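# Place the parts tote on the bench's anti-static mat

## Task

Set the parts tote down on the anti-static mat on the work bench so that the tote lies entirely within the mat's borders. Then open the gripper and pull the robot away. The robot must not tip over or finish leaning, or the task fails. The tote has to stay there on its own, not held in place by the robot.

## Robot and tools

ROBOT. A wheeled base that drives straight and turns on the spot but cannot move sideways. It carries a lifting column with a tilting head and two six-joint arms, left and right, each ending in a two-finger gripper. Shoulder height S = 0.90 m + column_m. Folded, as at the start, the robot is 0.73 m long, 0.62 m wide and S + 0.43 m tall, and its front lies 0.40 m ahead of the column.

FRAMES. Base frame: origin on the floor under the column, midway between the drive wheels; x forward, y left, z up. left_hand and right_hand are reported in it, as the point where the fingers meet (tips 8 mm further). The hand's z axis runs along the fingers (quat_wxyz maps (0,0,1) onto it) and its y axis across the opening. The odometry frame is the base frame at the scene's start. base_odometry counts wheel turns only, so slip looks like travel. Heading is positive leftward, -3.142 to 3.142.

execute_actions. Arguments: actions, a list holding one action or none; cameras, a list of names from cam_head_left, cam_head_right, cam_left_wrist, cam_right_wrist, nav_camera, all (omitted or null gives all; [] gives none). An empty list only reports state and images. An action may contain:
- base: exactly one key. translate_m is a relative drive in metres from the current place, -3 to 3, forward positive. rotate_rad is a relative turn in radians, -3.2 to 3.2, left (counter-clockwise seen from above) positive.
- joints: one dict naming any joints, each an absolute target. column_m 0 to 0.8 m; head_tilt_rad -0.61 to 1.308 (0 level, positive down); left_joint1_rad to left_joint6_rad and right_joint1_rad to right_joint6_rad with joint 1 -2.879 to 2.879, joint 2 0 to 3.141, joint 3 0 to 3.019, joint 4 -1.692 to 1.57, joint 5 -1.57 to 1.57 (positive swings the hand to the robot's right), joint 6 -2.094 to 2.094 (hand roll, clockwise from behind positive); left_gripper_m and right_gripper_m 0 to 0.093 m fingertip gap. Done tolerances: column 0.005, head 0.03, joints 1 to 6 0.045, 0.14, 0.09, 0.055, 0.03, 0.035, gripper 0.003.
- speeds: caps for this action only, translate_m 0.05 to 0.8 m/s, rotate_rad 0.1 to 1 rad/s (the maxima are the defaults). Speeds do not slow arms. A base move needing over 8.667 s is refused; no action runs past 15 s. Unknown keys or out-of-range values reject the call with no motion. Omitted joints or base may keep pushing toward earlier targets.

wait: seconds 0 to 10; nothing new is commanded; returns state and images. zoom_image: camera plus region [x0, y0, x1, y1] in pixels from the top-left, at most 504 by 504, on that camera's latest full image. finished_scene: scene, the current scene number; final, so only call it once the tote rests on the mat unaided.

ARM GEOMETRY. With right_joint1_rad 1.57 (left arm -1.57) and joints 5 and 6 at 0, the arm moves in a vertical plane straight ahead, 0.23 m to that side of the column. Let a = j2 - 0.35, b = 1.05 + j2 - j3, c = b - j4 (c = 1.57 means fingers straight down). Hand ahead of column = 0.12 + 0.39 sin a + 0.38 cos b + 0.25 cos c; height = S + 0.39 cos a - 0.38 sin b - 0.25 sin c. Example: j2, j3, j4 = 0.93, 0.78, 0.14 gives 0.60 m ahead, 0.25 m below S. Actual hands tend to sit up to about 5 cm lower and nearer (about 12 cm with heavy or far loads); trust the reported hand positions (1 to 3 cm error). Reach is about 1 m from the shoulder. Below 0.4 m height the housing blocks hands nearer than 0.45 m ahead; avoid arm motion while column_m is under 0.3.

LOADS AND GRIPPING. Fingers down, one arm holds up to 3.2 kg at about 0.4 m ahead and 0.3 to 0.7 m below S, 2 kg out to 0.6 m, 1 kg out to 0.8 m. Fingers flatter than about 1.2 rad below horizontal sag under weight. A gripper holds roughly 2 to 6 kg. Fingers are 7 cm long; outside width is the opening plus 1 cm at the tips, plus 5 cm at the base; the hand body is 10 by 7 cm; the wrist camera sticks out 11 cm on one side. To grasp, command an opening smaller than the object; off_target is then normal. A reported opening at least 0.002 m above target means something is held. Steps under about 0.03 rad (0.08 for joints 2 and 3) may not move a joint; for gentle contact step about 0.05 rad per call from the last target.

RESULTS. base_status and joint_status: done; off_target (stopped short, may still push); contact_stop (base wheel stall or column stop, target dropped); time_out (arm blocked, keeps a nearby target and resumes if freed); not_followed or a 'joint command not followed' line with cause (self-collision check withheld targets; back those joints off 0.05 rad or move the other arm); limit_stop_at_motor_heat. on_its_own describes uncommanded behaviour; 'held at' is the held target. turned_by_wheels versus turned_by_imu differing by over about 4 % and 0.05 rad means a hit or slip. base_tilt in degrees (forward, right). motor_effort covers left_wheel and right_wheel in percent, with the action's peak in brackets. wheel_motors_off is 1 while the wheels are cut. Motor temperatures lists each arm's joints; MOTOR HOT starts at 85 °C, and at 100 °C an OVER-TEMPERATURE FAULT drops that arm.

COLUMN. Lowering halts with contact_stop when an arm's load clearly changes, such as a held object touching down; it may sink up to 0.15 to 0.2 m more, and won't go down again until raised 0.2 m. This makes a useful touchdown sensor.

AVOID. Arms striking or pressing each other (can end the run). Prolonged arm pushing (overheats; ease it by resending the reported joint positions, though a loaded arm sinks slightly). Base pushing about 3 s trips the wheel motors off for 2 s. A bench top between 0.30 m high and 0.26 m below S can slide over the housing into the column. After a base contact_stop, back up 0.05 m before turning. Avoid dropping or slamming the tote, tipping the robot, and leaving the hand touching the tote at the end.

Each tool is called after "Request:" by a JSON object that holds its "api" and its "payload".

## Session

Request:
{"api": "execute_actions", "payload": {"actions": []}}

Scene clock: 0.00 s.
Motor temperatures (°C, as the motors report them): left_arm=[28 28 28 26 28 26] | right_arm=[27 28 26 28 27 26]
base_odometry: x=+0.000 y=+0.000 heading=+0.000 (m, m, rad; odometry frame)
turned_by_wheels: +0.000 (rad since the last result)
turned_by_imu: +0.000 (rad since the last result)
base_tilt: forward=-0.3 right=-0.5 (deg)
base_status: not commanded
joint_positions: column_m=+0.555 head_tilt_rad=+0.871 left_joint1_rad=-1.566 left_joint2_rad=+0.912 left_joint3_rad=+0.409 left_joint4_rad=-0.950 left_joint5_rad=-0.018 left_joint6_rad=+0.020 left_gripper_m=+0.094 right_joint1_rad=+1.578 right_joint2_rad=+0.907 right_joint3_rad=+0.399 right_joint4_rad=-0.920 right_joint5_rad=-0.011 right_joint6_rad=-0.062 right_gripper_m=+0.095
joint_status: not commanded
wheel_motors_off: 0
motor_effort: left_wheel=+5 right_wheel=+3 (%)
left_hand: x=+0.1413 y=+0.2287 z=+1.2535 quat_wxyz=(+0.448, -0.011, -0.894, -0.005) (m; base frame)
right_hand: x=+0.1413 y=-0.2221 z=+1.2495 quat_wxyz=(+0.436, +0.029, -0.899, -0.020) (m; base frame)
pictures: cam_head_left, cam_head_right, cam_left_wrist, cam_right_wrist, nav_camera
Images, in order (width x height): cam_head_left 672x504, cam_head_right 672x504, cam_left_wrist 616x616, cam_right_wrist 616x616, nav_camera 672x504.

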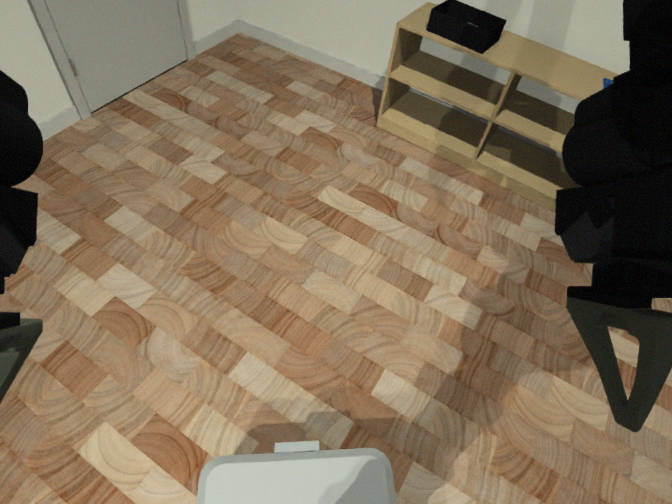

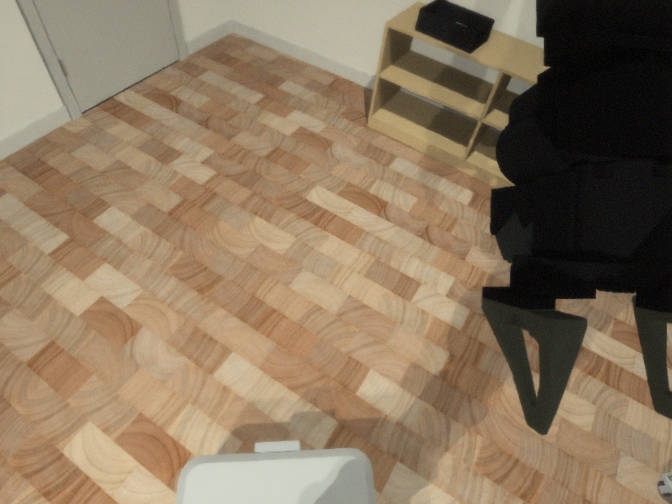

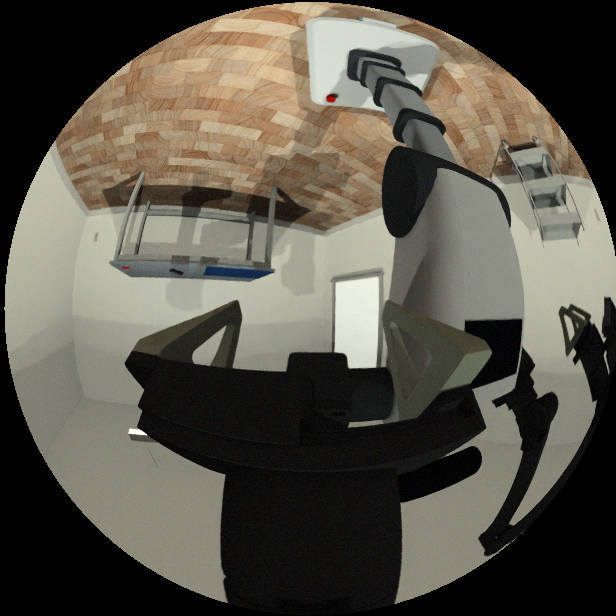

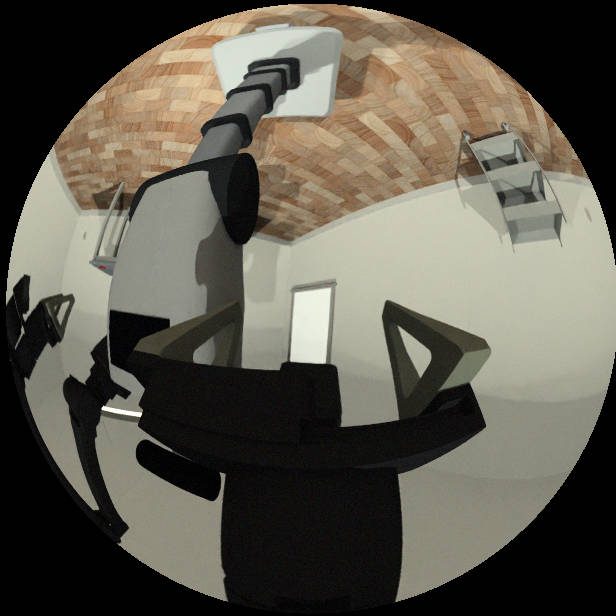

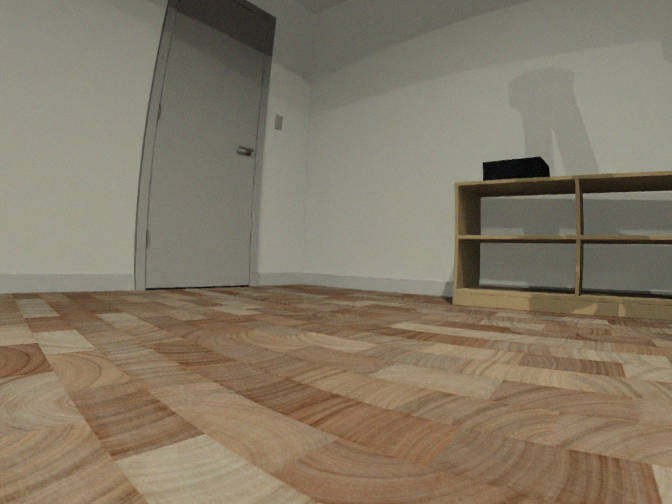

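Request:
{"api": "execute_actions", "payload": {"actions": [{"base":{"rotate_rad":-0.5},"joints":{"head_tilt_rad":0.55}}], "cameras": ["cam_head_left","nav_camera"]}}

Request:
{"api": "zoom_image", "payload": {"camera": "cam_head_left", "region": [100,60,600,360]}}

Scene clock: 7.17 s.
Motor temperatures (°C, as the motors report them): left_arm=[28 28 28 26 28 26] | right_arm=[27 28 26 28 27 26]
base_odometry: x=+0.000 y=+0.000 heading=-0.497 (m, m, rad; odometry frame)
turned_by_wheels: -0.497 (rad since the last result)
turned_by_imu: -0.494 (rad since the last result)
base_tilt: forward=-0.3 right=-0.5 (deg)
base_status: done
joint_positions: column_m=+0.555 head_tilt_rad=+0.568 left_joint1_rad=-1.566 left_joint2_rad=+0.912 left_joint3_rad=+0.409 left_joint4_rad=-0.950 left_joint5_rad=-0.018 left_joint6_rad=+0.020 left_gripper_m=+0.094 right_joint1_rad=+1.578 right_joint2_rad=+0.907 right_joint3_rad=+0.399 right_joint4_rad=-0.920 right_joint5_rad=-0.011 right_joint6_rad=-0.062 right_gripper_m=+0.095
joint_status: all done
wheel_motors_off: 0
motor_effort: left_wheel=+9(57) right_wheel=-9(53) (%)
left_hand: x=+0.1413 y=+0.2287 z=+1.2535 quat_wxyz=(+0.448, -0.011, -0.894, -0.005) (m; base frame)
right_hand: x=+0.1413 y=-0.2221 z=+1.2495 quat_wxyz=(+0.436, +0.029, -0.899, -0.020) (m; base frame)
pictures: cam_head_left, nav_camera
Images, in order (width x height): cam_head_left 672x504, nav_camera 672x504.

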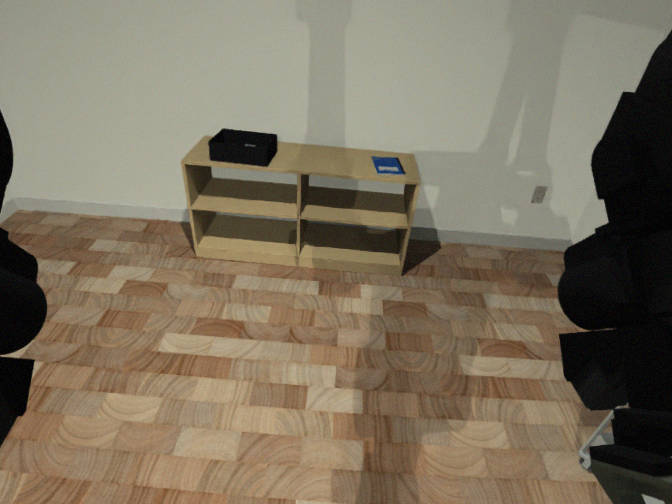

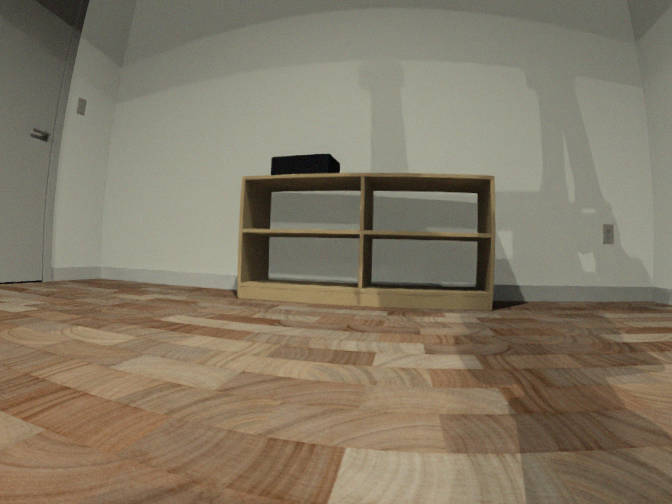

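Region (100, 60, 600, 360) of cam_head_left's 672x504 image, scaled by 1.008, with more detail than that image has; it fills the top 302 rows of this view, and the rest is white.

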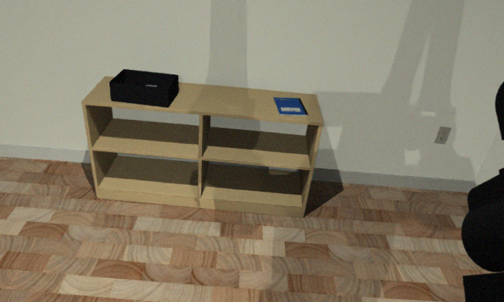

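Request:
{"api": "execute_actions", "payload": {"actions": [{"base":{"rotate_rad":0.33}}], "cameras": []}}

Request:
{"api": "execute_actions", "payload": {"actions": [{"base":{"translate_m":1.1}}], "cameras": []}}

Request:
{"api": "execute_actions", "payload": {"actions": [{"base":{"rotate_rad":-0.48},"joints":{"head_tilt_rad":0.8}}], "cameras": ["cam_head_left","cam_head_right","nav_camera"]}}

Scene clock: 17.73 s.
Motor temperatures (°C, as the motors report them): left_arm=[28 28 28 26 28 26] | right_arm=[27 28 26 28 27 26]
base_odometry: x=+0.000 y=+0.000 heading=-0.170 (m, m, rad; odometry frame)
turned_by_wheels: +0.327 (rad since the last result)
turned_by_imu: +0.328 (rad since the last result)
base_tilt: forward=-0.4 right=-0.4 (deg)
base_status: done
joint_positions: column_m=+0.555 head_tilt_rad=+0.568 left_joint1_rad=-1.566 left_joint2_rad=+0.912 left_joint3_rad=+0.409 left_joint4_rad=-0.950 left_joint5_rad=-0.018 left_joint6_rad=+0.020 left_gripper_m=+0.094 right_joint1_rad=+1.578 right_joint2_rad=+0.907 right_joint3_rad=+0.399 right_joint4_rad=-0.920 right_joint5_rad=-0.011 right_joint6_rad=-0.062 right_gripper_m=+0.095
joint_status: not commanded
wheel_motors_off: 0
motor_effort: left_wheel=-2(32) right_wheel=+1(36) (%)
left_hand: x=+0.1413 y=+0.2287 z=+1.2535 quat_wxyz=(+0.448, -0.011, -0.894, -0.005) (m; base frame)
right_hand: x=+0.1413 y=-0.2221 z=+1.2495 quat_wxyz=(+0.436, +0.029, -0.899, -0.020) (m; base frame)
pictures: none
No camera images: the call's "cameras" was empty. Leave "cameras" out to get every camera's image.

Scene clock: 21.23 s.
Motor temperatures (°C, as the motors report them): left_arm=[28 28 28 26 28 26] | right_arm=[27 28 26 28 27 26]
base_odometry: x=+1.084 y=-0.186 heading=-0.171 (m, m, rad; odometry frame)
turned_by_wheels: -0.001 (rad since the last result)
turned_by_imu: +0.003 (rad since the last result)
base_tilt: forward=-0.4 right=-0.4 (deg)
base_status: done
joint_positions: column_m=+0.555 head_tilt_rad=+0.567 left_joint1_rad=-1.566 left_joint2_rad=+0.912 left_joint3_rad=+0.411 left_joint4_rad=-0.950 left_joint5_rad=-0.018 left_joint6_rad=+0.020 left_gripper_m=+0.094 right_joint1_rad=+1.578 right_joint2_rad=+0.906 right_joint3_rad=+0.400 right_joint4_rad=-0.920 right_joint5_rad=-0.011 right_joint6_rad=-0.062 right_gripper_m=+0.095
joint_status: not commanded
wheel_motors_off: 0
motor_effort: left_wheel=-1(42) right_wheel=+2(70) (%)
left_hand: x=+0.1419 y=+0.2287 z=+1.2532 quat_wxyz=(+0.448, -0.011, -0.894, -0.005) (m; base frame)
right_hand: x=+0.1418 y=-0.2221 z=+1.2494 quat_wxyz=(+0.436, +0.029, -0.899, -0.020) (m; base frame)
pictures: none
No camera images: the call's "cameras" was empty. Leave "cameras" out to get every camera's image.

Scene clock: 23.37 s.
Motor temperatures (°C, as the motors report them): left_arm=[28 29 28 26 28 26] | right_arm=[27 28 26 28 27 26]
base_odometry: x=+1.084 y=-0.186 heading=-0.648 (m, m, rad; odometry frame)
turned_by_wheels: -0.477 (rad since the last result)
turned_by_imu: -0.476 (rad since the last result)
base_tilt: forward=-0.3 right=-0.4 (deg)
base_status: done
joint_positions: column_m=+0.555 head_tilt_rad=+0.802 left_joint1_rad=-1.566 left_joint2_rad=+0.912 left_joint3_rad=+0.411 left_joint4_rad=-0.950 left_joint5_rad=-0.018 left_joint6_rad=+0.020 left_gripper_m=+0.094 right_joint1_rad=+1.578 right_joint2_rad=+0.906 right_joint3_rad=+0.400 right_joint4_rad=-0.920 right_joint5_rad=-0.011 right_joint6_rad=-0.062 right_gripper_m=+0.095
joint_status: all done
wheel_motors_off: 0
motor_effort: left_wheel=+9(39) right_wheel=-8(70) (%)
left_hand: x=+0.1419 y=+0.2287 z=+1.2532 quat_wxyz=(+0.448, -0.011, -0.894, -0.005) (m; base frame)
right_hand: x=+0.1418 y=-0.2221 z=+1.2494 quat_wxyz=(+0.436, +0.029, -0.899, -0.020) (m; base frame)
pictures: cam_head_left, cam_head_right, nav_camera
Images, in order (width x height): cam_head_left 672x504, cam_head_right 672x504, nav_camera 672x504.

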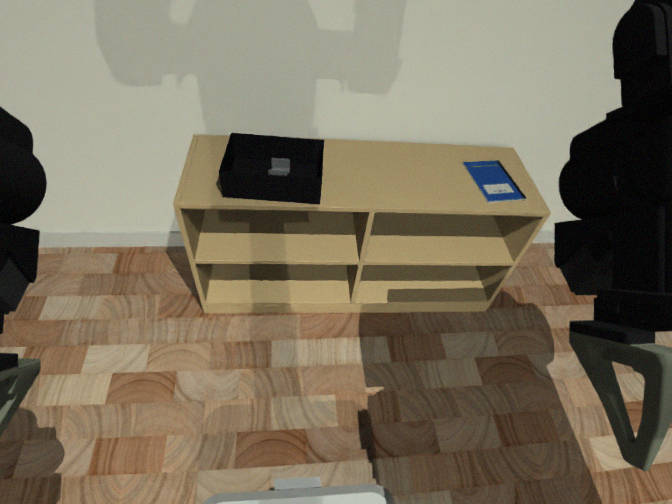

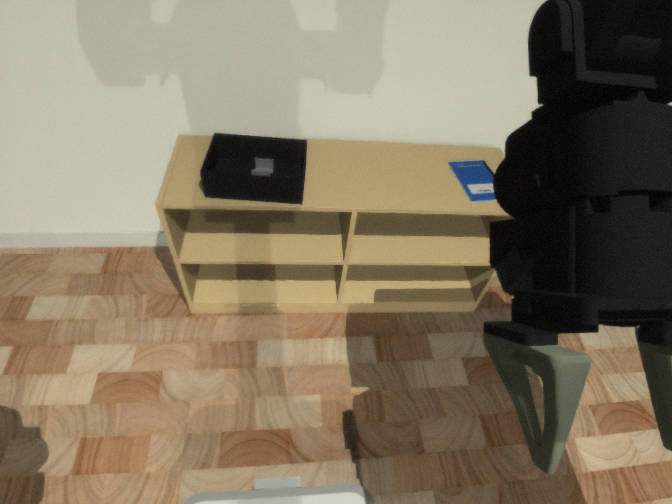

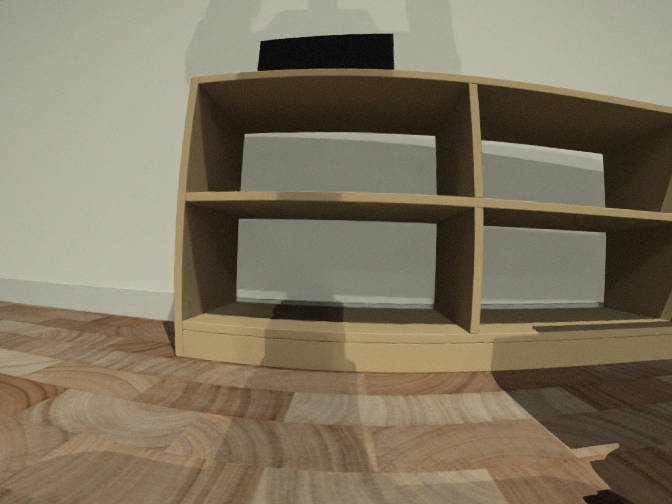

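Request:
{"api": "execute_actions", "payload": {"actions": [{"base":{"translate_m":0.3},"joints":{"head_tilt_rad":0.95,"left_joint2_rad":1.5,"left_joint3_rad":1.4,"left_joint4_rad":-0.39,"left_joint5_rad":0,"left_joint6_rad":0,"right_joint2_rad":1.5,"right_joint3_rad":1.4,"right_joint4_rad":-0.39,"right_joint5_rad":0,"right_joint6_rad":0}}]}}

Scene clock: 34.80 s.
Motor temperatures (°C, as the motors report them): left_arm=[28 29 28 26 28 26] | right_arm=[27 29 26 28 27 26]
base_odometry: x=+1.323 y=-0.368 heading=-0.649 (m, m, rad; odometry frame)
turned_by_wheels: -0.001 (rad since the last result)
turned_by_imu: +0.000 (rad since the last result)
base_tilt: forward=-0.2 right=-0.4 (deg)
base_status: done
joint_positions: column_m=+0.555 head_tilt_rad=+0.951 left_joint1_rad=-1.566 left_joint2_rad=+1.497 left_joint3_rad=+1.405 left_joint4_rad=-0.389 left_joint5_rad=-0.002 left_joint6_rad=+0.006 left_gripper_m=+0.094 right_joint1_rad=+1.578 right_joint2_rad=+1.490 right_joint3_rad=+1.404 right_joint4_rad=-0.397 right_joint5_rad=-0.002 right_joint6_rad=-0.008 right_gripper_m=+0.095
joint_status: all done
wheel_motors_off: 0
motor_effort: left_wheel=-2(60) right_wheel=+1(61) (%)
left_hand: x=+0.6450 y=+0.2284 z=+1.0214 quat_wxyz=(-0.021, -0.002, -1.000, -0.004) (m; base frame)
right_hand: x=+0.6459 y=-0.2203 z=+1.0250 quat_wxyz=(-0.020, +0.006, -1.000, -0.004) (m; base frame)
pictures: cam_head_left, cam_head_right, cam_left_wrist, cam_right_wrist, nav_camera
Images, in order (width x height): cam_head_left 672x504, cam_head_right 672x504, cam_left_wrist 616x616, cam_right_wrist 616x616, nav_camera 672x504.

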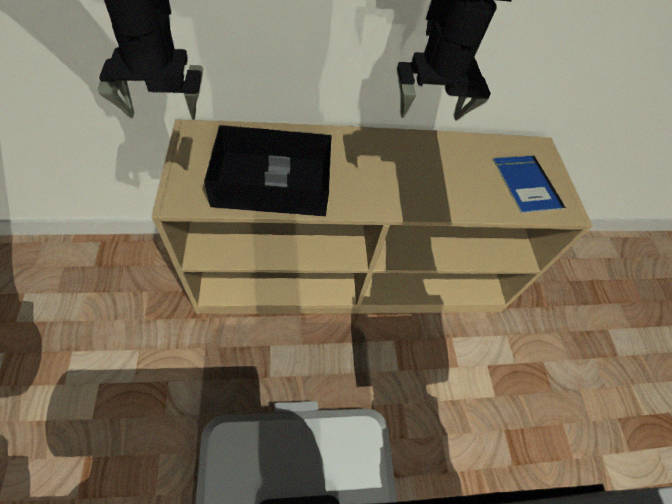

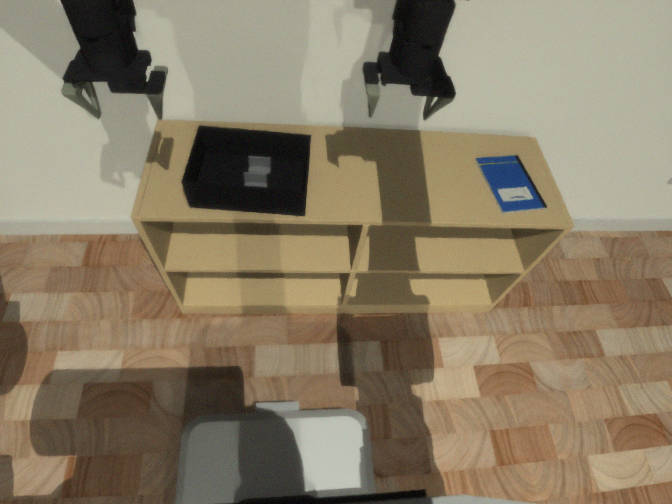

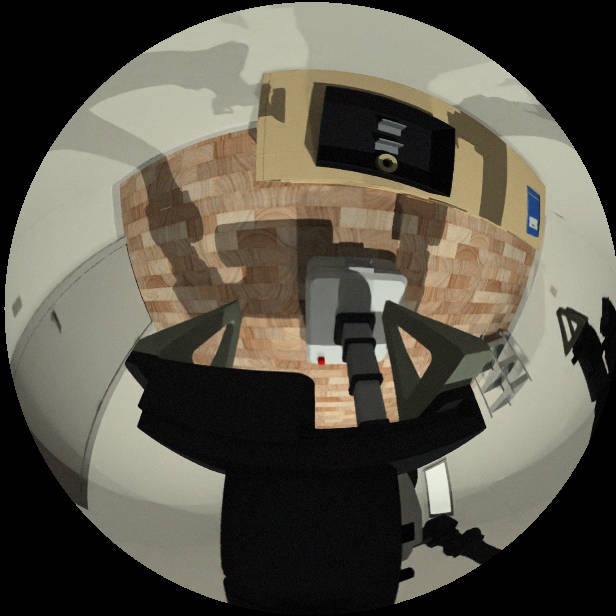

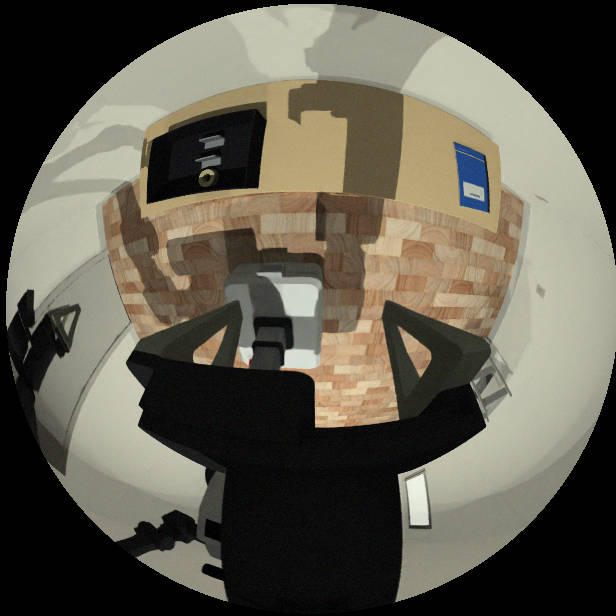

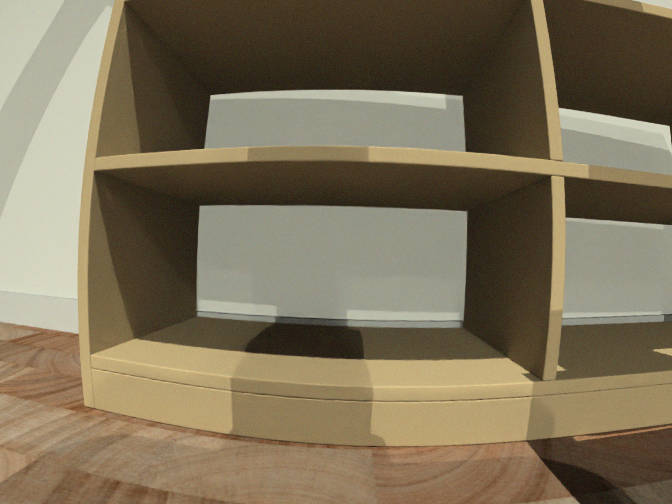

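Request:
{"api": "execute_actions", "payload": {"actions": [{"base":{"rotate_rad":0.3},"joints":{"left_joint1_rad":-1.71,"left_joint5_rad":-0.1,"right_joint1_rad":1.71,"right_joint5_rad":0.1}}], "cameras": []}}

Request:
{"api": "execute_actions", "payload": {"actions": [{"base":{"translate_m":0.26}}], "cameras": []}}

Request:
{"api": "execute_actions", "payload": {"actions": [{"base":{"rotate_rad":-0.35},"joints":{"column_m":0.42,"head_tilt_rad":1.1}}]}}

Scene clock: 47.77 s.
Motor temperatures (°C, as the motors report them): left_arm=[28 30 29 26 28 26] | right_arm=[27 30 27 28 27 26]
base_odometry: x=+1.324 y=-0.368 heading=-0.352 (m, m, rad; odometry frame)
turned_by_wheels: +0.297 (rad since the last result)
turned_by_imu: +0.297 (rad since the last result)
base_tilt: forward=-0.4 right=-0.5 (deg)
base_status: done
joint_positions: column_m=+0.555 head_tilt_rad=+0.951 left_joint1_rad=-1.701 left_joint2_rad=+1.497 left_joint3_rad=+1.405 left_joint4_rad=-0.389 left_joint5_rad=-0.099 left_joint6_rad=+0.006 left_gripper_m=+0.094 right_joint1_rad=+1.717 right_joint2_rad=+1.490 right_joint3_rad=+1.403 right_joint4_rad=-0.397 right_joint5_rad=+0.099 right_joint6_rad=-0.008 right_gripper_m=+0.095
joint_status: all done
wheel_motors_off: 0
motor_effort: left_wheel=-5(66) right_wheel=+7(44) (%)
left_hand: x=+0.6433 y=+0.1560 z=+1.0252 quat_wxyz=(-0.022, -0.033, -0.999, +0.007) (m; base frame)
right_hand: x=+0.6428 y=-0.1467 z=+1.0294 quat_wxyz=(-0.021, +0.038, -0.999, -0.014) (m; base frame)
pictures: none
No camera images: the call's "cameras" was empty. Leave "cameras" out to get every camera's image.

Scene clock: 49.73 s.
Motor temperatures (°C, as the motors report them): left_arm=[28 30 29 26 28 26] | right_arm=[27 30 27 28 27 26]
base_odometry: x=+1.568 y=-0.457 heading=-0.351 (m, m, rad; odometry frame)
turned_by_wheels: +0.001 (rad since the last result)
turned_by_imu: +0.003 (rad since the last result)
base_tilt: forward=-0.2 right=-0.2 (deg)
base_status: done
joint_positions: column_m=+0.555 head_tilt_rad=+0.951 left_joint1_rad=-1.701 left_joint2_rad=+1.497 left_joint3_rad=+1.399 left_joint4_rad=-0.389 left_joint5_rad=-0.099 left_joint6_rad=+0.006 left_gripper_m=+0.094 right_joint1_rad=+1.717 right_joint2_rad=+1.491 right_joint3_rad=+1.399 right_joint4_rad=-0.397 right_joint5_rad=+0.099 right_joint6_rad=-0.008 right_gripper_m=+0.095
joint_status: not commanded
wheel_motors_off: 0
motor_effort: left_wheel=+2(59) right_wheel=-2(58) (%)
left_hand: x=+0.6401 y=+0.1557 z=+1.0244 quat_wxyz=(-0.020, -0.034, -0.999, +0.007) (m; base frame)
right_hand: x=+0.6402 y=-0.1468 z=+1.0284 quat_wxyz=(-0.019, +0.038, -0.999, -0.014) (m; base frame)
pictures: none
No camera images: the call's "cameras" was empty. Leave "cameras" out to get every camera's image.

Scene clock: 52.07 s.
Motor temperatures (°C, as the motors report them): left_arm=[28 30 29 26 28 26] | right_arm=[27 31 27 28 27 26]
base_odometry: x=+1.568 y=-0.457 heading=-0.698 (m, m, rad; odometry frame)
turned_by_wheels: -0.347 (rad since the last result)
turned_by_imu: -0.346 (rad since the last result)
base_tilt: forward=-0.2 right=-0.3 (deg)
base_status: done
joint_positions: column_m=+0.420 head_tilt_rad=+1.099 left_joint1_rad=-1.711 left_joint2_rad=+1.497 left_joint3_rad=+1.399 left_joint4_rad=-0.389 left_joint5_rad=-0.099 left_joint6_rad=+0.006 left_gripper_m=+0.094 right_joint1_rad=+1.714 right_joint2_rad=+1.491 right_joint3_rad=+1.399 right_joint4_rad=-0.397 right_joint5_rad=+0.099 right_joint6_rad=-0.008 right_gripper_m=+0.095
joint_status: all done
wheel_motors_off: 0
motor_effort: left_wheel=+9(44) right_wheel=-8(72) (%)
left_hand: x=+0.6397 y=+0.1492 z=+0.8898 quat_wxyz=(-0.020, -0.036, -0.999, +0.012) (m; base frame)
right_hand: x=+0.6401 y=-0.1485 z=+0.8928 quat_wxyz=(-0.019, +0.038, -0.999, -0.013) (m; base frame)
pictures: cam_head_left, cam_head_right, cam_left_wrist, cam_right_wrist, nav_camera
Images, in order (width x height): cam_head_left 672x504, cam_head_right 672x504, cam_left_wrist 616x616, cam_right_wrist 616x616, nav_camera 672x504.

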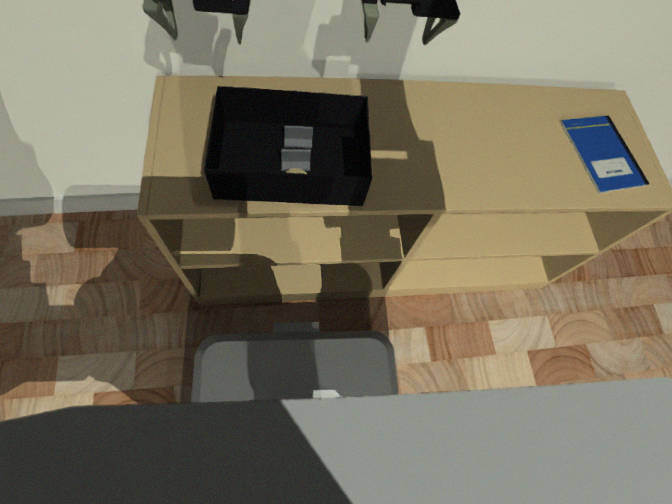

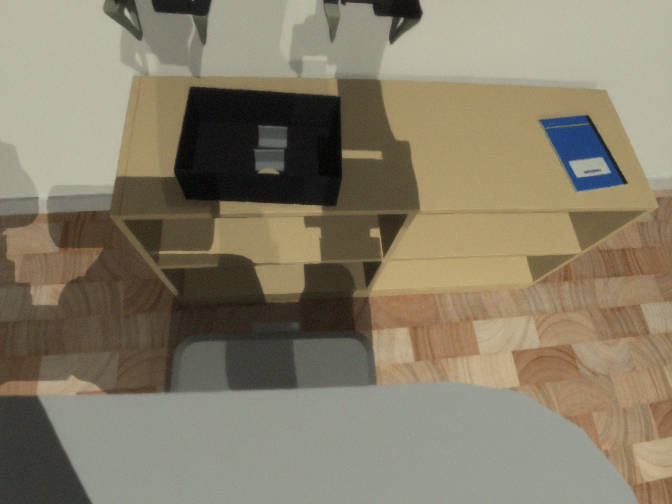

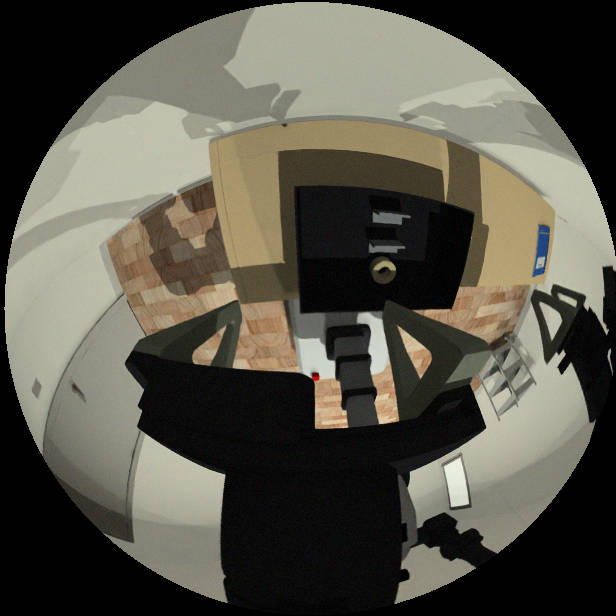

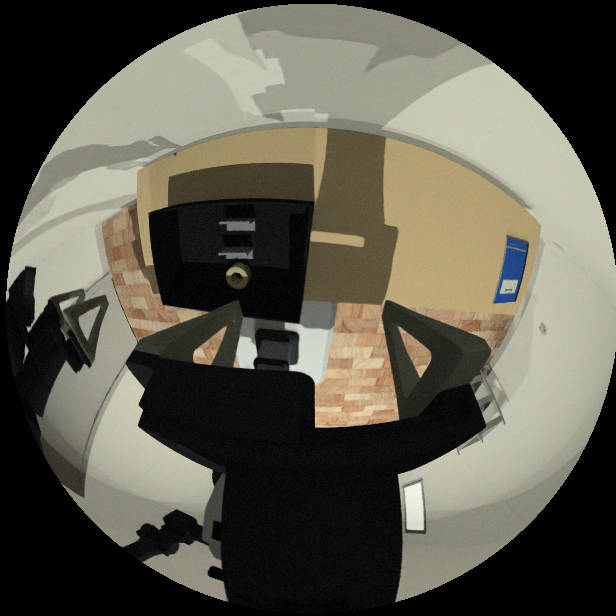

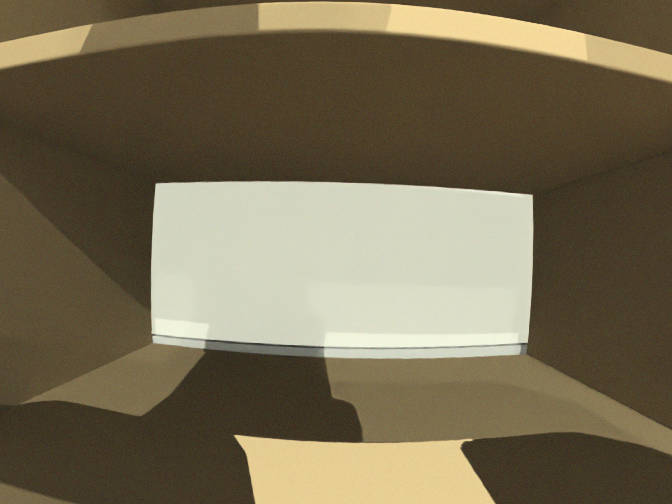

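Request:
{"api": "execute_actions", "payload": {"actions": [{"joints":{"column_m":0.3,"head_tilt_rad":0.95,"left_joint1_rad":-1.67,"right_joint6_rad":0.12}}], "cameras": ["cam_head_left","cam_left_wrist","cam_right_wrist"]}}

Scene clock: 59.97 s.
Motor temperatures (°C, as the motors report them): left_arm=[28 31 29 26 28 26] | right_arm=[27 31 27 28 27 26]
base_odometry: x=+1.568 y=-0.457 heading=-0.698 (m, m, rad; odometry frame)
turned_by_wheels: +0.000 (rad since the last result)
turned_by_imu: +0.001 (rad since the last result)
base_tilt: forward=-0.4 right=-0.4 (deg)
base_status: not commanded
joint_positions: column_m=+0.300 head_tilt_rad=+0.964 left_joint1_rad=-1.671 left_joint2_rad=+1.497 left_joint3_rad=+1.399 left_joint4_rad=-0.389 left_joint5_rad=-0.099 left_joint6_rad=+0.006 left_gripper_m=+0.094 right_joint1_rad=+1.714 right_joint2_rad=+1.491 right_joint3_rad=+1.399 right_joint4_rad=-0.397 right_joint5_rad=+0.099 right_joint6_rad=+0.111 right_gripper_m=+0.095
joint_status: all done
wheel_motors_off: 0
motor_effort: left_wheel=+11(11) right_wheel=-9(9) (%)
left_hand: x=+0.6410 y=+0.1759 z=+0.7676 quat_wxyz=(-0.019, -0.026, -0.999, -0.006) (m; base frame)
right_hand: x=+0.6401 y=-0.1485 z=+0.7728 quat_wxyz=(-0.018, -0.021, -1.000, -0.014) (m; base frame)
pictures: cam_head_left, cam_left_wrist, cam_right_wrist
Images, in order (width x height): cam_head_left 672x504, cam_left_wrist 616x616, cam_right_wrist 616x616.

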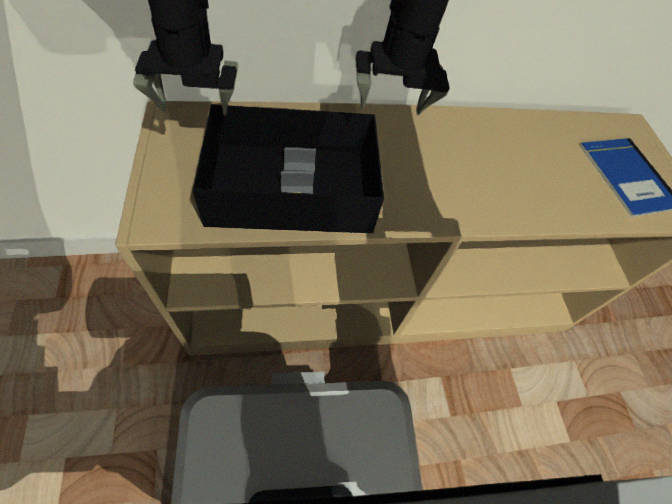

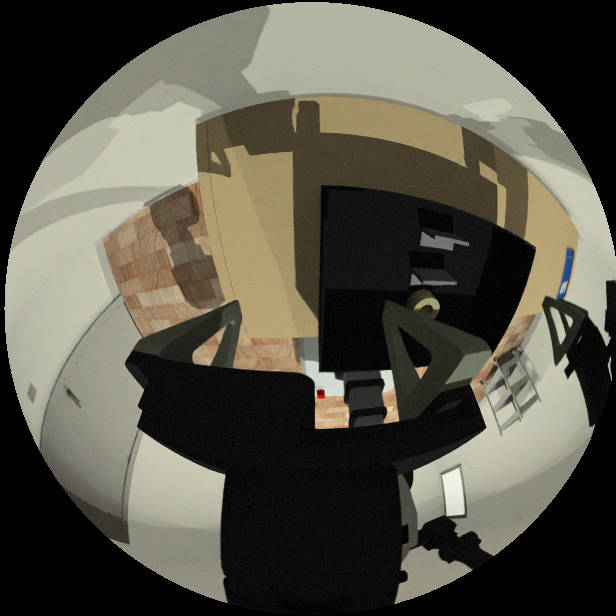

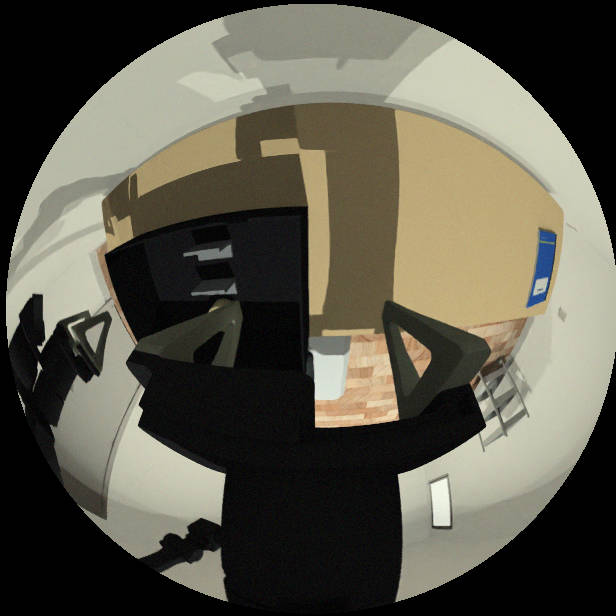

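Request:
{"api": "execute_actions", "payload": {"actions": [{"base":{"translate_m":-0.04},"joints":{"column_m":0.235,"left_joint1_rad":-1.695}}], "cameras": ["cam_head_left","cam_left_wrist","cam_right_wrist"]}}

Scene clock: 71.23 s.
Motor temperatures (°C, as the motors report them): left_arm=[28 31 29 26 28 26] | right_arm=[27 31 27 28 27 26]
base_odometry: x=+1.538 y=-0.432 heading=-0.698 (m, m, rad; odometry frame)
turned_by_wheels: -0.001 (rad since the last result)
turned_by_imu: +0.000 (rad since the last result)
base_tilt: forward=-0.3 right=-0.5 (deg)
base_status: done
joint_positions: column_m=+0.235 head_tilt_rad=+0.963 left_joint1_rad=-1.689 left_joint2_rad=+1.497 left_joint3_rad=+1.397 left_joint4_rad=-0.389 left_joint5_rad=-0.099 left_joint6_rad=+0.006 left_gripper_m=+0.094 right_joint1_rad=+1.714 right_joint2_rad=+1.492 right_joint3_rad=+1.396 right_joint4_rad=-0.397 right_joint5_rad=+0.099 right_joint6_rad=+0.111 right_gripper_m=+0.095
joint_status: all done
wheel_motors_off: 0
motor_effort: left_wheel=-1(42) right_wheel=-4(75) (%)
left_hand: x=+0.6389 y=+0.1640 z=+0.7031 quat_wxyz=(-0.018, -0.031, -0.999, +0.002) (m; base frame)
right_hand: x=+0.6382 y=-0.1485 z=+0.7070 quat_wxyz=(-0.016, -0.021, -1.000, -0.014) (m; base frame)
pictures: cam_head_left, cam_left_wrist, cam_right_wrist
Images, in order (width x height): cam_head_left 672x504, cam_left_wrist 616x616, cam_right_wrist 616x616.

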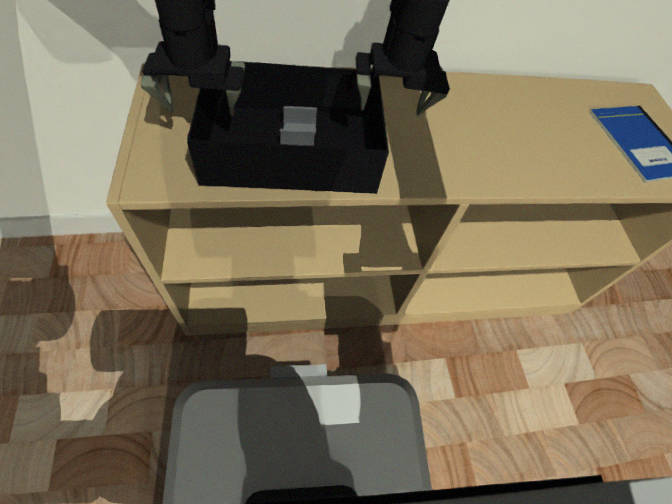

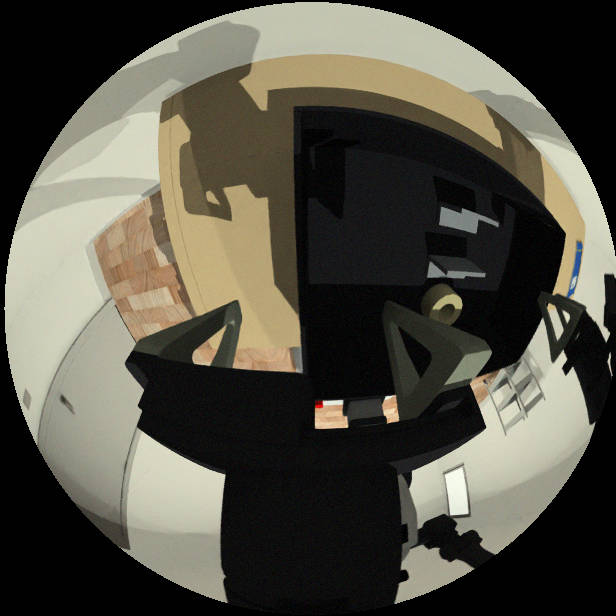

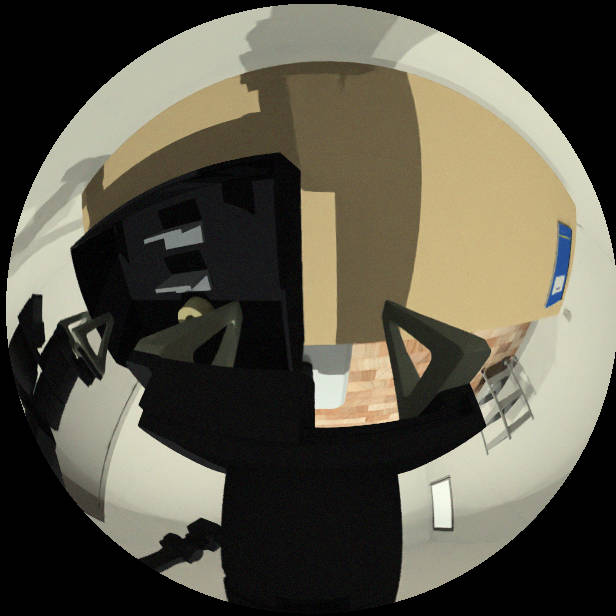

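Request:
{"api": "execute_actions", "payload": {"actions": [{"joints":{"column_m":0.19,"right_joint1_rad":1.74,"head_tilt_rad":0.8}}], "cameras": ["cam_head_left","cam_left_wrist","cam_right_wrist"]}}

Scene clock: 83.10 s.
Motor temperatures (°C, as the motors report them): left_arm=[28 32 29 26 28 26] | right_arm=[27 32 27 28 27 26]
base_odometry: x=+1.538 y=-0.432 heading=-0.698 (m, m, rad; odometry frame)
turned_by_wheels: +0.000 (rad since the last result)
turned_by_imu: +0.001 (rad since the last result)
base_tilt: forward=-0.3 right=-0.5 (deg)
base_status: not commanded
joint_positions: column_m=+0.190 head_tilt_rad=+0.816 left_joint1_rad=-1.689 left_joint2_rad=+1.497 left_joint3_rad=+1.397 left_joint4_rad=-0.389 left_joint5_rad=-0.099 left_joint6_rad=+0.006 left_gripper_m=+0.094 right_joint1_rad=+1.729 right_joint2_rad=+1.492 right_joint3_rad=+1.396 right_joint4_rad=-0.397 right_joint5_rad=+0.099 right_joint6_rad=+0.111 right_gripper_m=+0.095
joint_status: all done
wheel_motors_off: 0
motor_effort: left_wheel=-3(2) right_wheel=-6(6) (%)
left_hand: x=+0.6389 y=+0.1640 z=+0.6581 quat_wxyz=(-0.018, -0.031, -0.999, +0.002) (m; base frame)
right_hand: x=+0.6376 y=-0.1391 z=+0.6630 quat_wxyz=(-0.016, -0.018, -1.000, -0.021) (m; base frame)
pictures: cam_head_left, cam_left_wrist, cam_right_wrist
Images, in order (width x height): cam_head_left 672x504, cam_left_wrist 616x616, cam_right_wrist 616x616.

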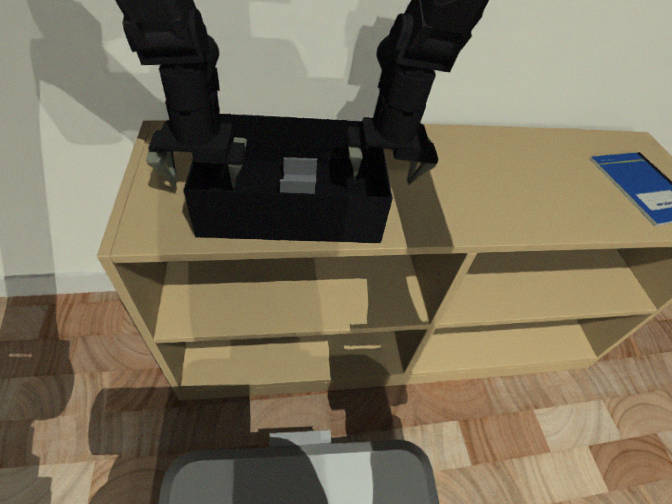

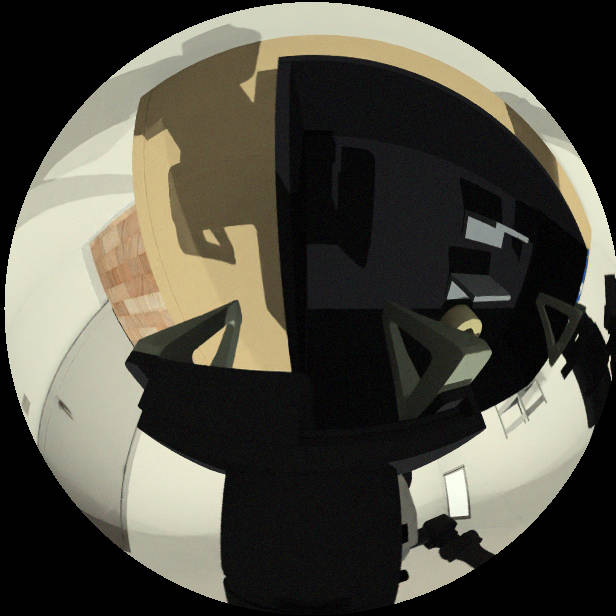

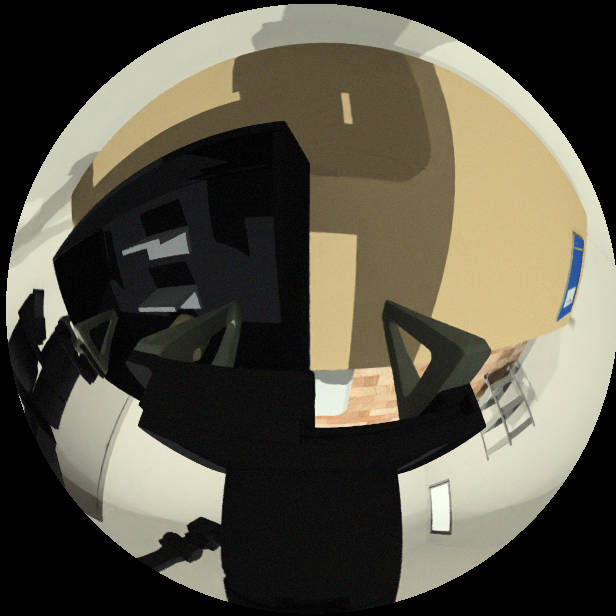

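Both are offset ~5 mm the same way; fine. Go a little lower, then grip.

Request:
{"api": "execute_actions", "payload": {"actions": [{"joints":{"column_m":0.18,"left_gripper_m":0,"right_gripper_m":0}}], "cameras": []}}

Request:
{"api": "execute_actions", "payload": {"actions": [{"joints":{"column_m":0.3}}], "cameras": ["cam_head_left","cam_left_wrist","cam_right_wrist"]}}

Scene clock: 88.10 s.
Motor temperatures (°C, as the motors report them): left_arm=[28 32 29 26 28 26] | right_arm=[27 32 27 28 27 26]
base_odometry: x=+1.538 y=-0.432 heading=-0.698 (m, m, rad; odometry frame)
turned_by_wheels: +0.000 (rad since the last result)
turned_by_imu: +0.001 (rad since the last result)
base_tilt: forward=-0.3 right=-0.3 (deg)
base_status: not commanded
joint_positions: column_m=+0.180 head_tilt_rad=+0.816 left_joint1_rad=-1.690 left_joint2_rad=+1.497 left_joint3_rad=+1.397 left_joint4_rad=-0.389 left_joint5_rad=-0.098 left_joint6_rad=-0.002 left_gripper_m=+0.002 right_joint1_rad=+1.734 right_joint2_rad=+1.492 right_joint3_rad=+1.396 right_joint4_rad=-0.397 right_joint5_rad=+0.115 right_joint6_rad=+0.114 right_gripper_m=+0.003
joint_status: right_gripper_m off_target (ended at +0.003, target +0.000); the others done
wheel_motors_off: 0
motor_effort: left_wheel=-2(3) right_wheel=-8(8) (%)
left_hand: x=+0.6389 y=+0.1633 z=+0.6481 quat_wxyz=(-0.018, -0.027, -0.999, +0.003) (m; base frame)
right_hand: x=+0.6374 y=-0.1383 z=+0.6531 quat_wxyz=(-0.017, -0.018, -1.000, -0.015) (m; base frame)
pictures: none
No camera images: the call's "cameras" was empty. Leave "cameras" out to get every camera's image.

Scene clock: 90.27 s.
Motor temperatures (°C, as the motors report them): left_arm=[28 32 29 26 28 26] | right_arm=[27 32 27 28 27 26]
base_odometry: x=+1.538 y=-0.432 heading=-0.698 (m, m, rad; odometry frame)
turned_by_wheels: +0.000 (rad since the last result)
turned_by_imu: +0.000 (rad since the last result)
base_tilt: forward=-0.3 right=-0.3 (deg)
base_status: not commanded
joint_positions: column_m=+0.300 head_tilt_rad=+0.816 left_joint1_rad=-1.690 left_joint2_rad=+1.498 left_joint3_rad=+1.393 left_joint4_rad=-0.389 left_joint5_rad=-0.104 left_joint6_rad=+0.000 left_gripper_m=+0.002 right_joint1_rad=+1.734 right_joint2_rad=+1.507 right_joint3_rad=+1.396 right_joint4_rad=-0.397 right_joint5_rad=+0.113 right_joint6_rad=+0.123 right_gripper_m=+0.003
joint_status: all done
wheel_motors_off: 0
motor_effort: left_wheel=-3(3) right_wheel=-7(8) (%)
left_hand: x=+0.6363 y=+0.1640 z=+0.7669 quat_wxyz=(-0.016, -0.028, -0.999, +0.000) (m; base frame)
right_hand: x=+0.6312 y=-0.1374 z=+0.7657 quat_wxyz=(-0.009, -0.022, -1.000, -0.015) (m; base frame)
pictures: cam_head_left, cam_left_wrist, cam_right_wrist
Images, in order (width x height): cam_head_left 672x504, cam_left_wrist 616x616, cam_right_wrist 616x616.

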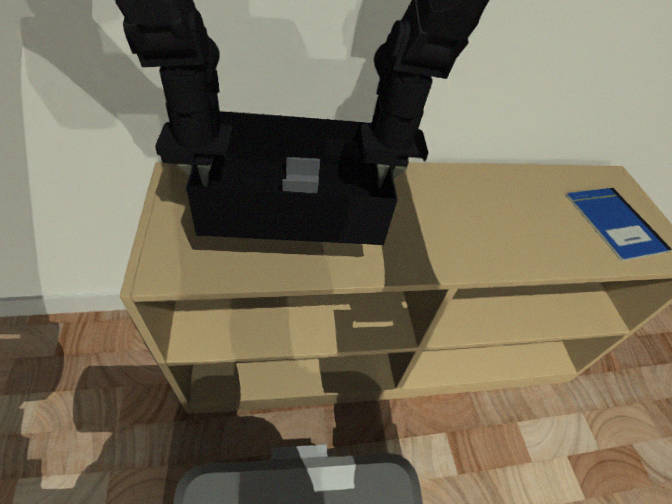

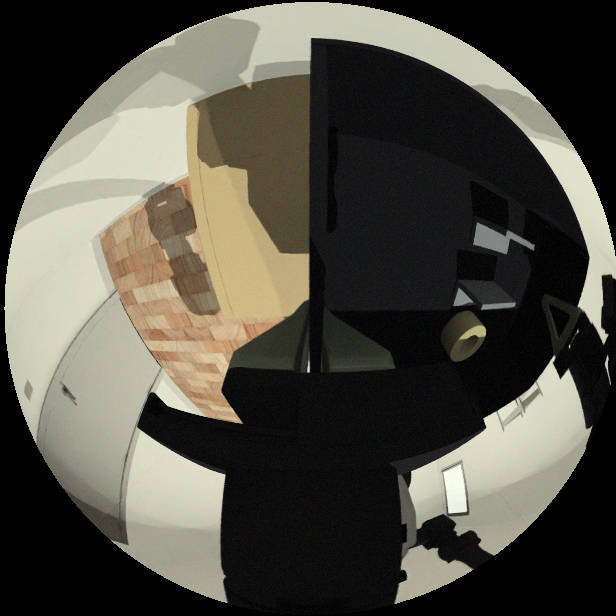

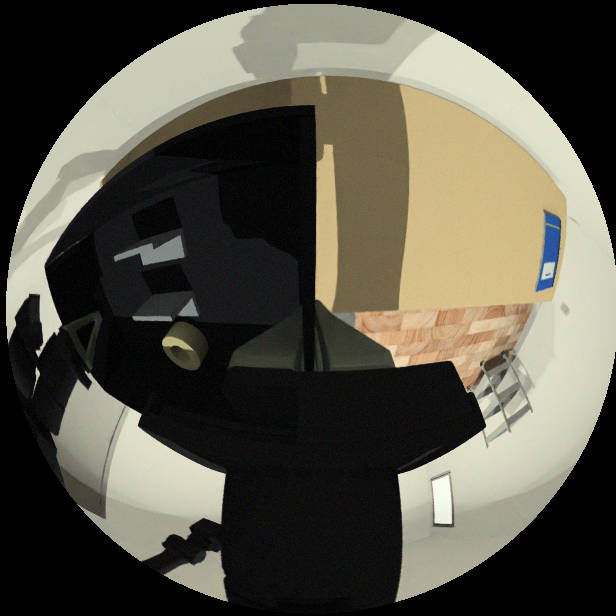

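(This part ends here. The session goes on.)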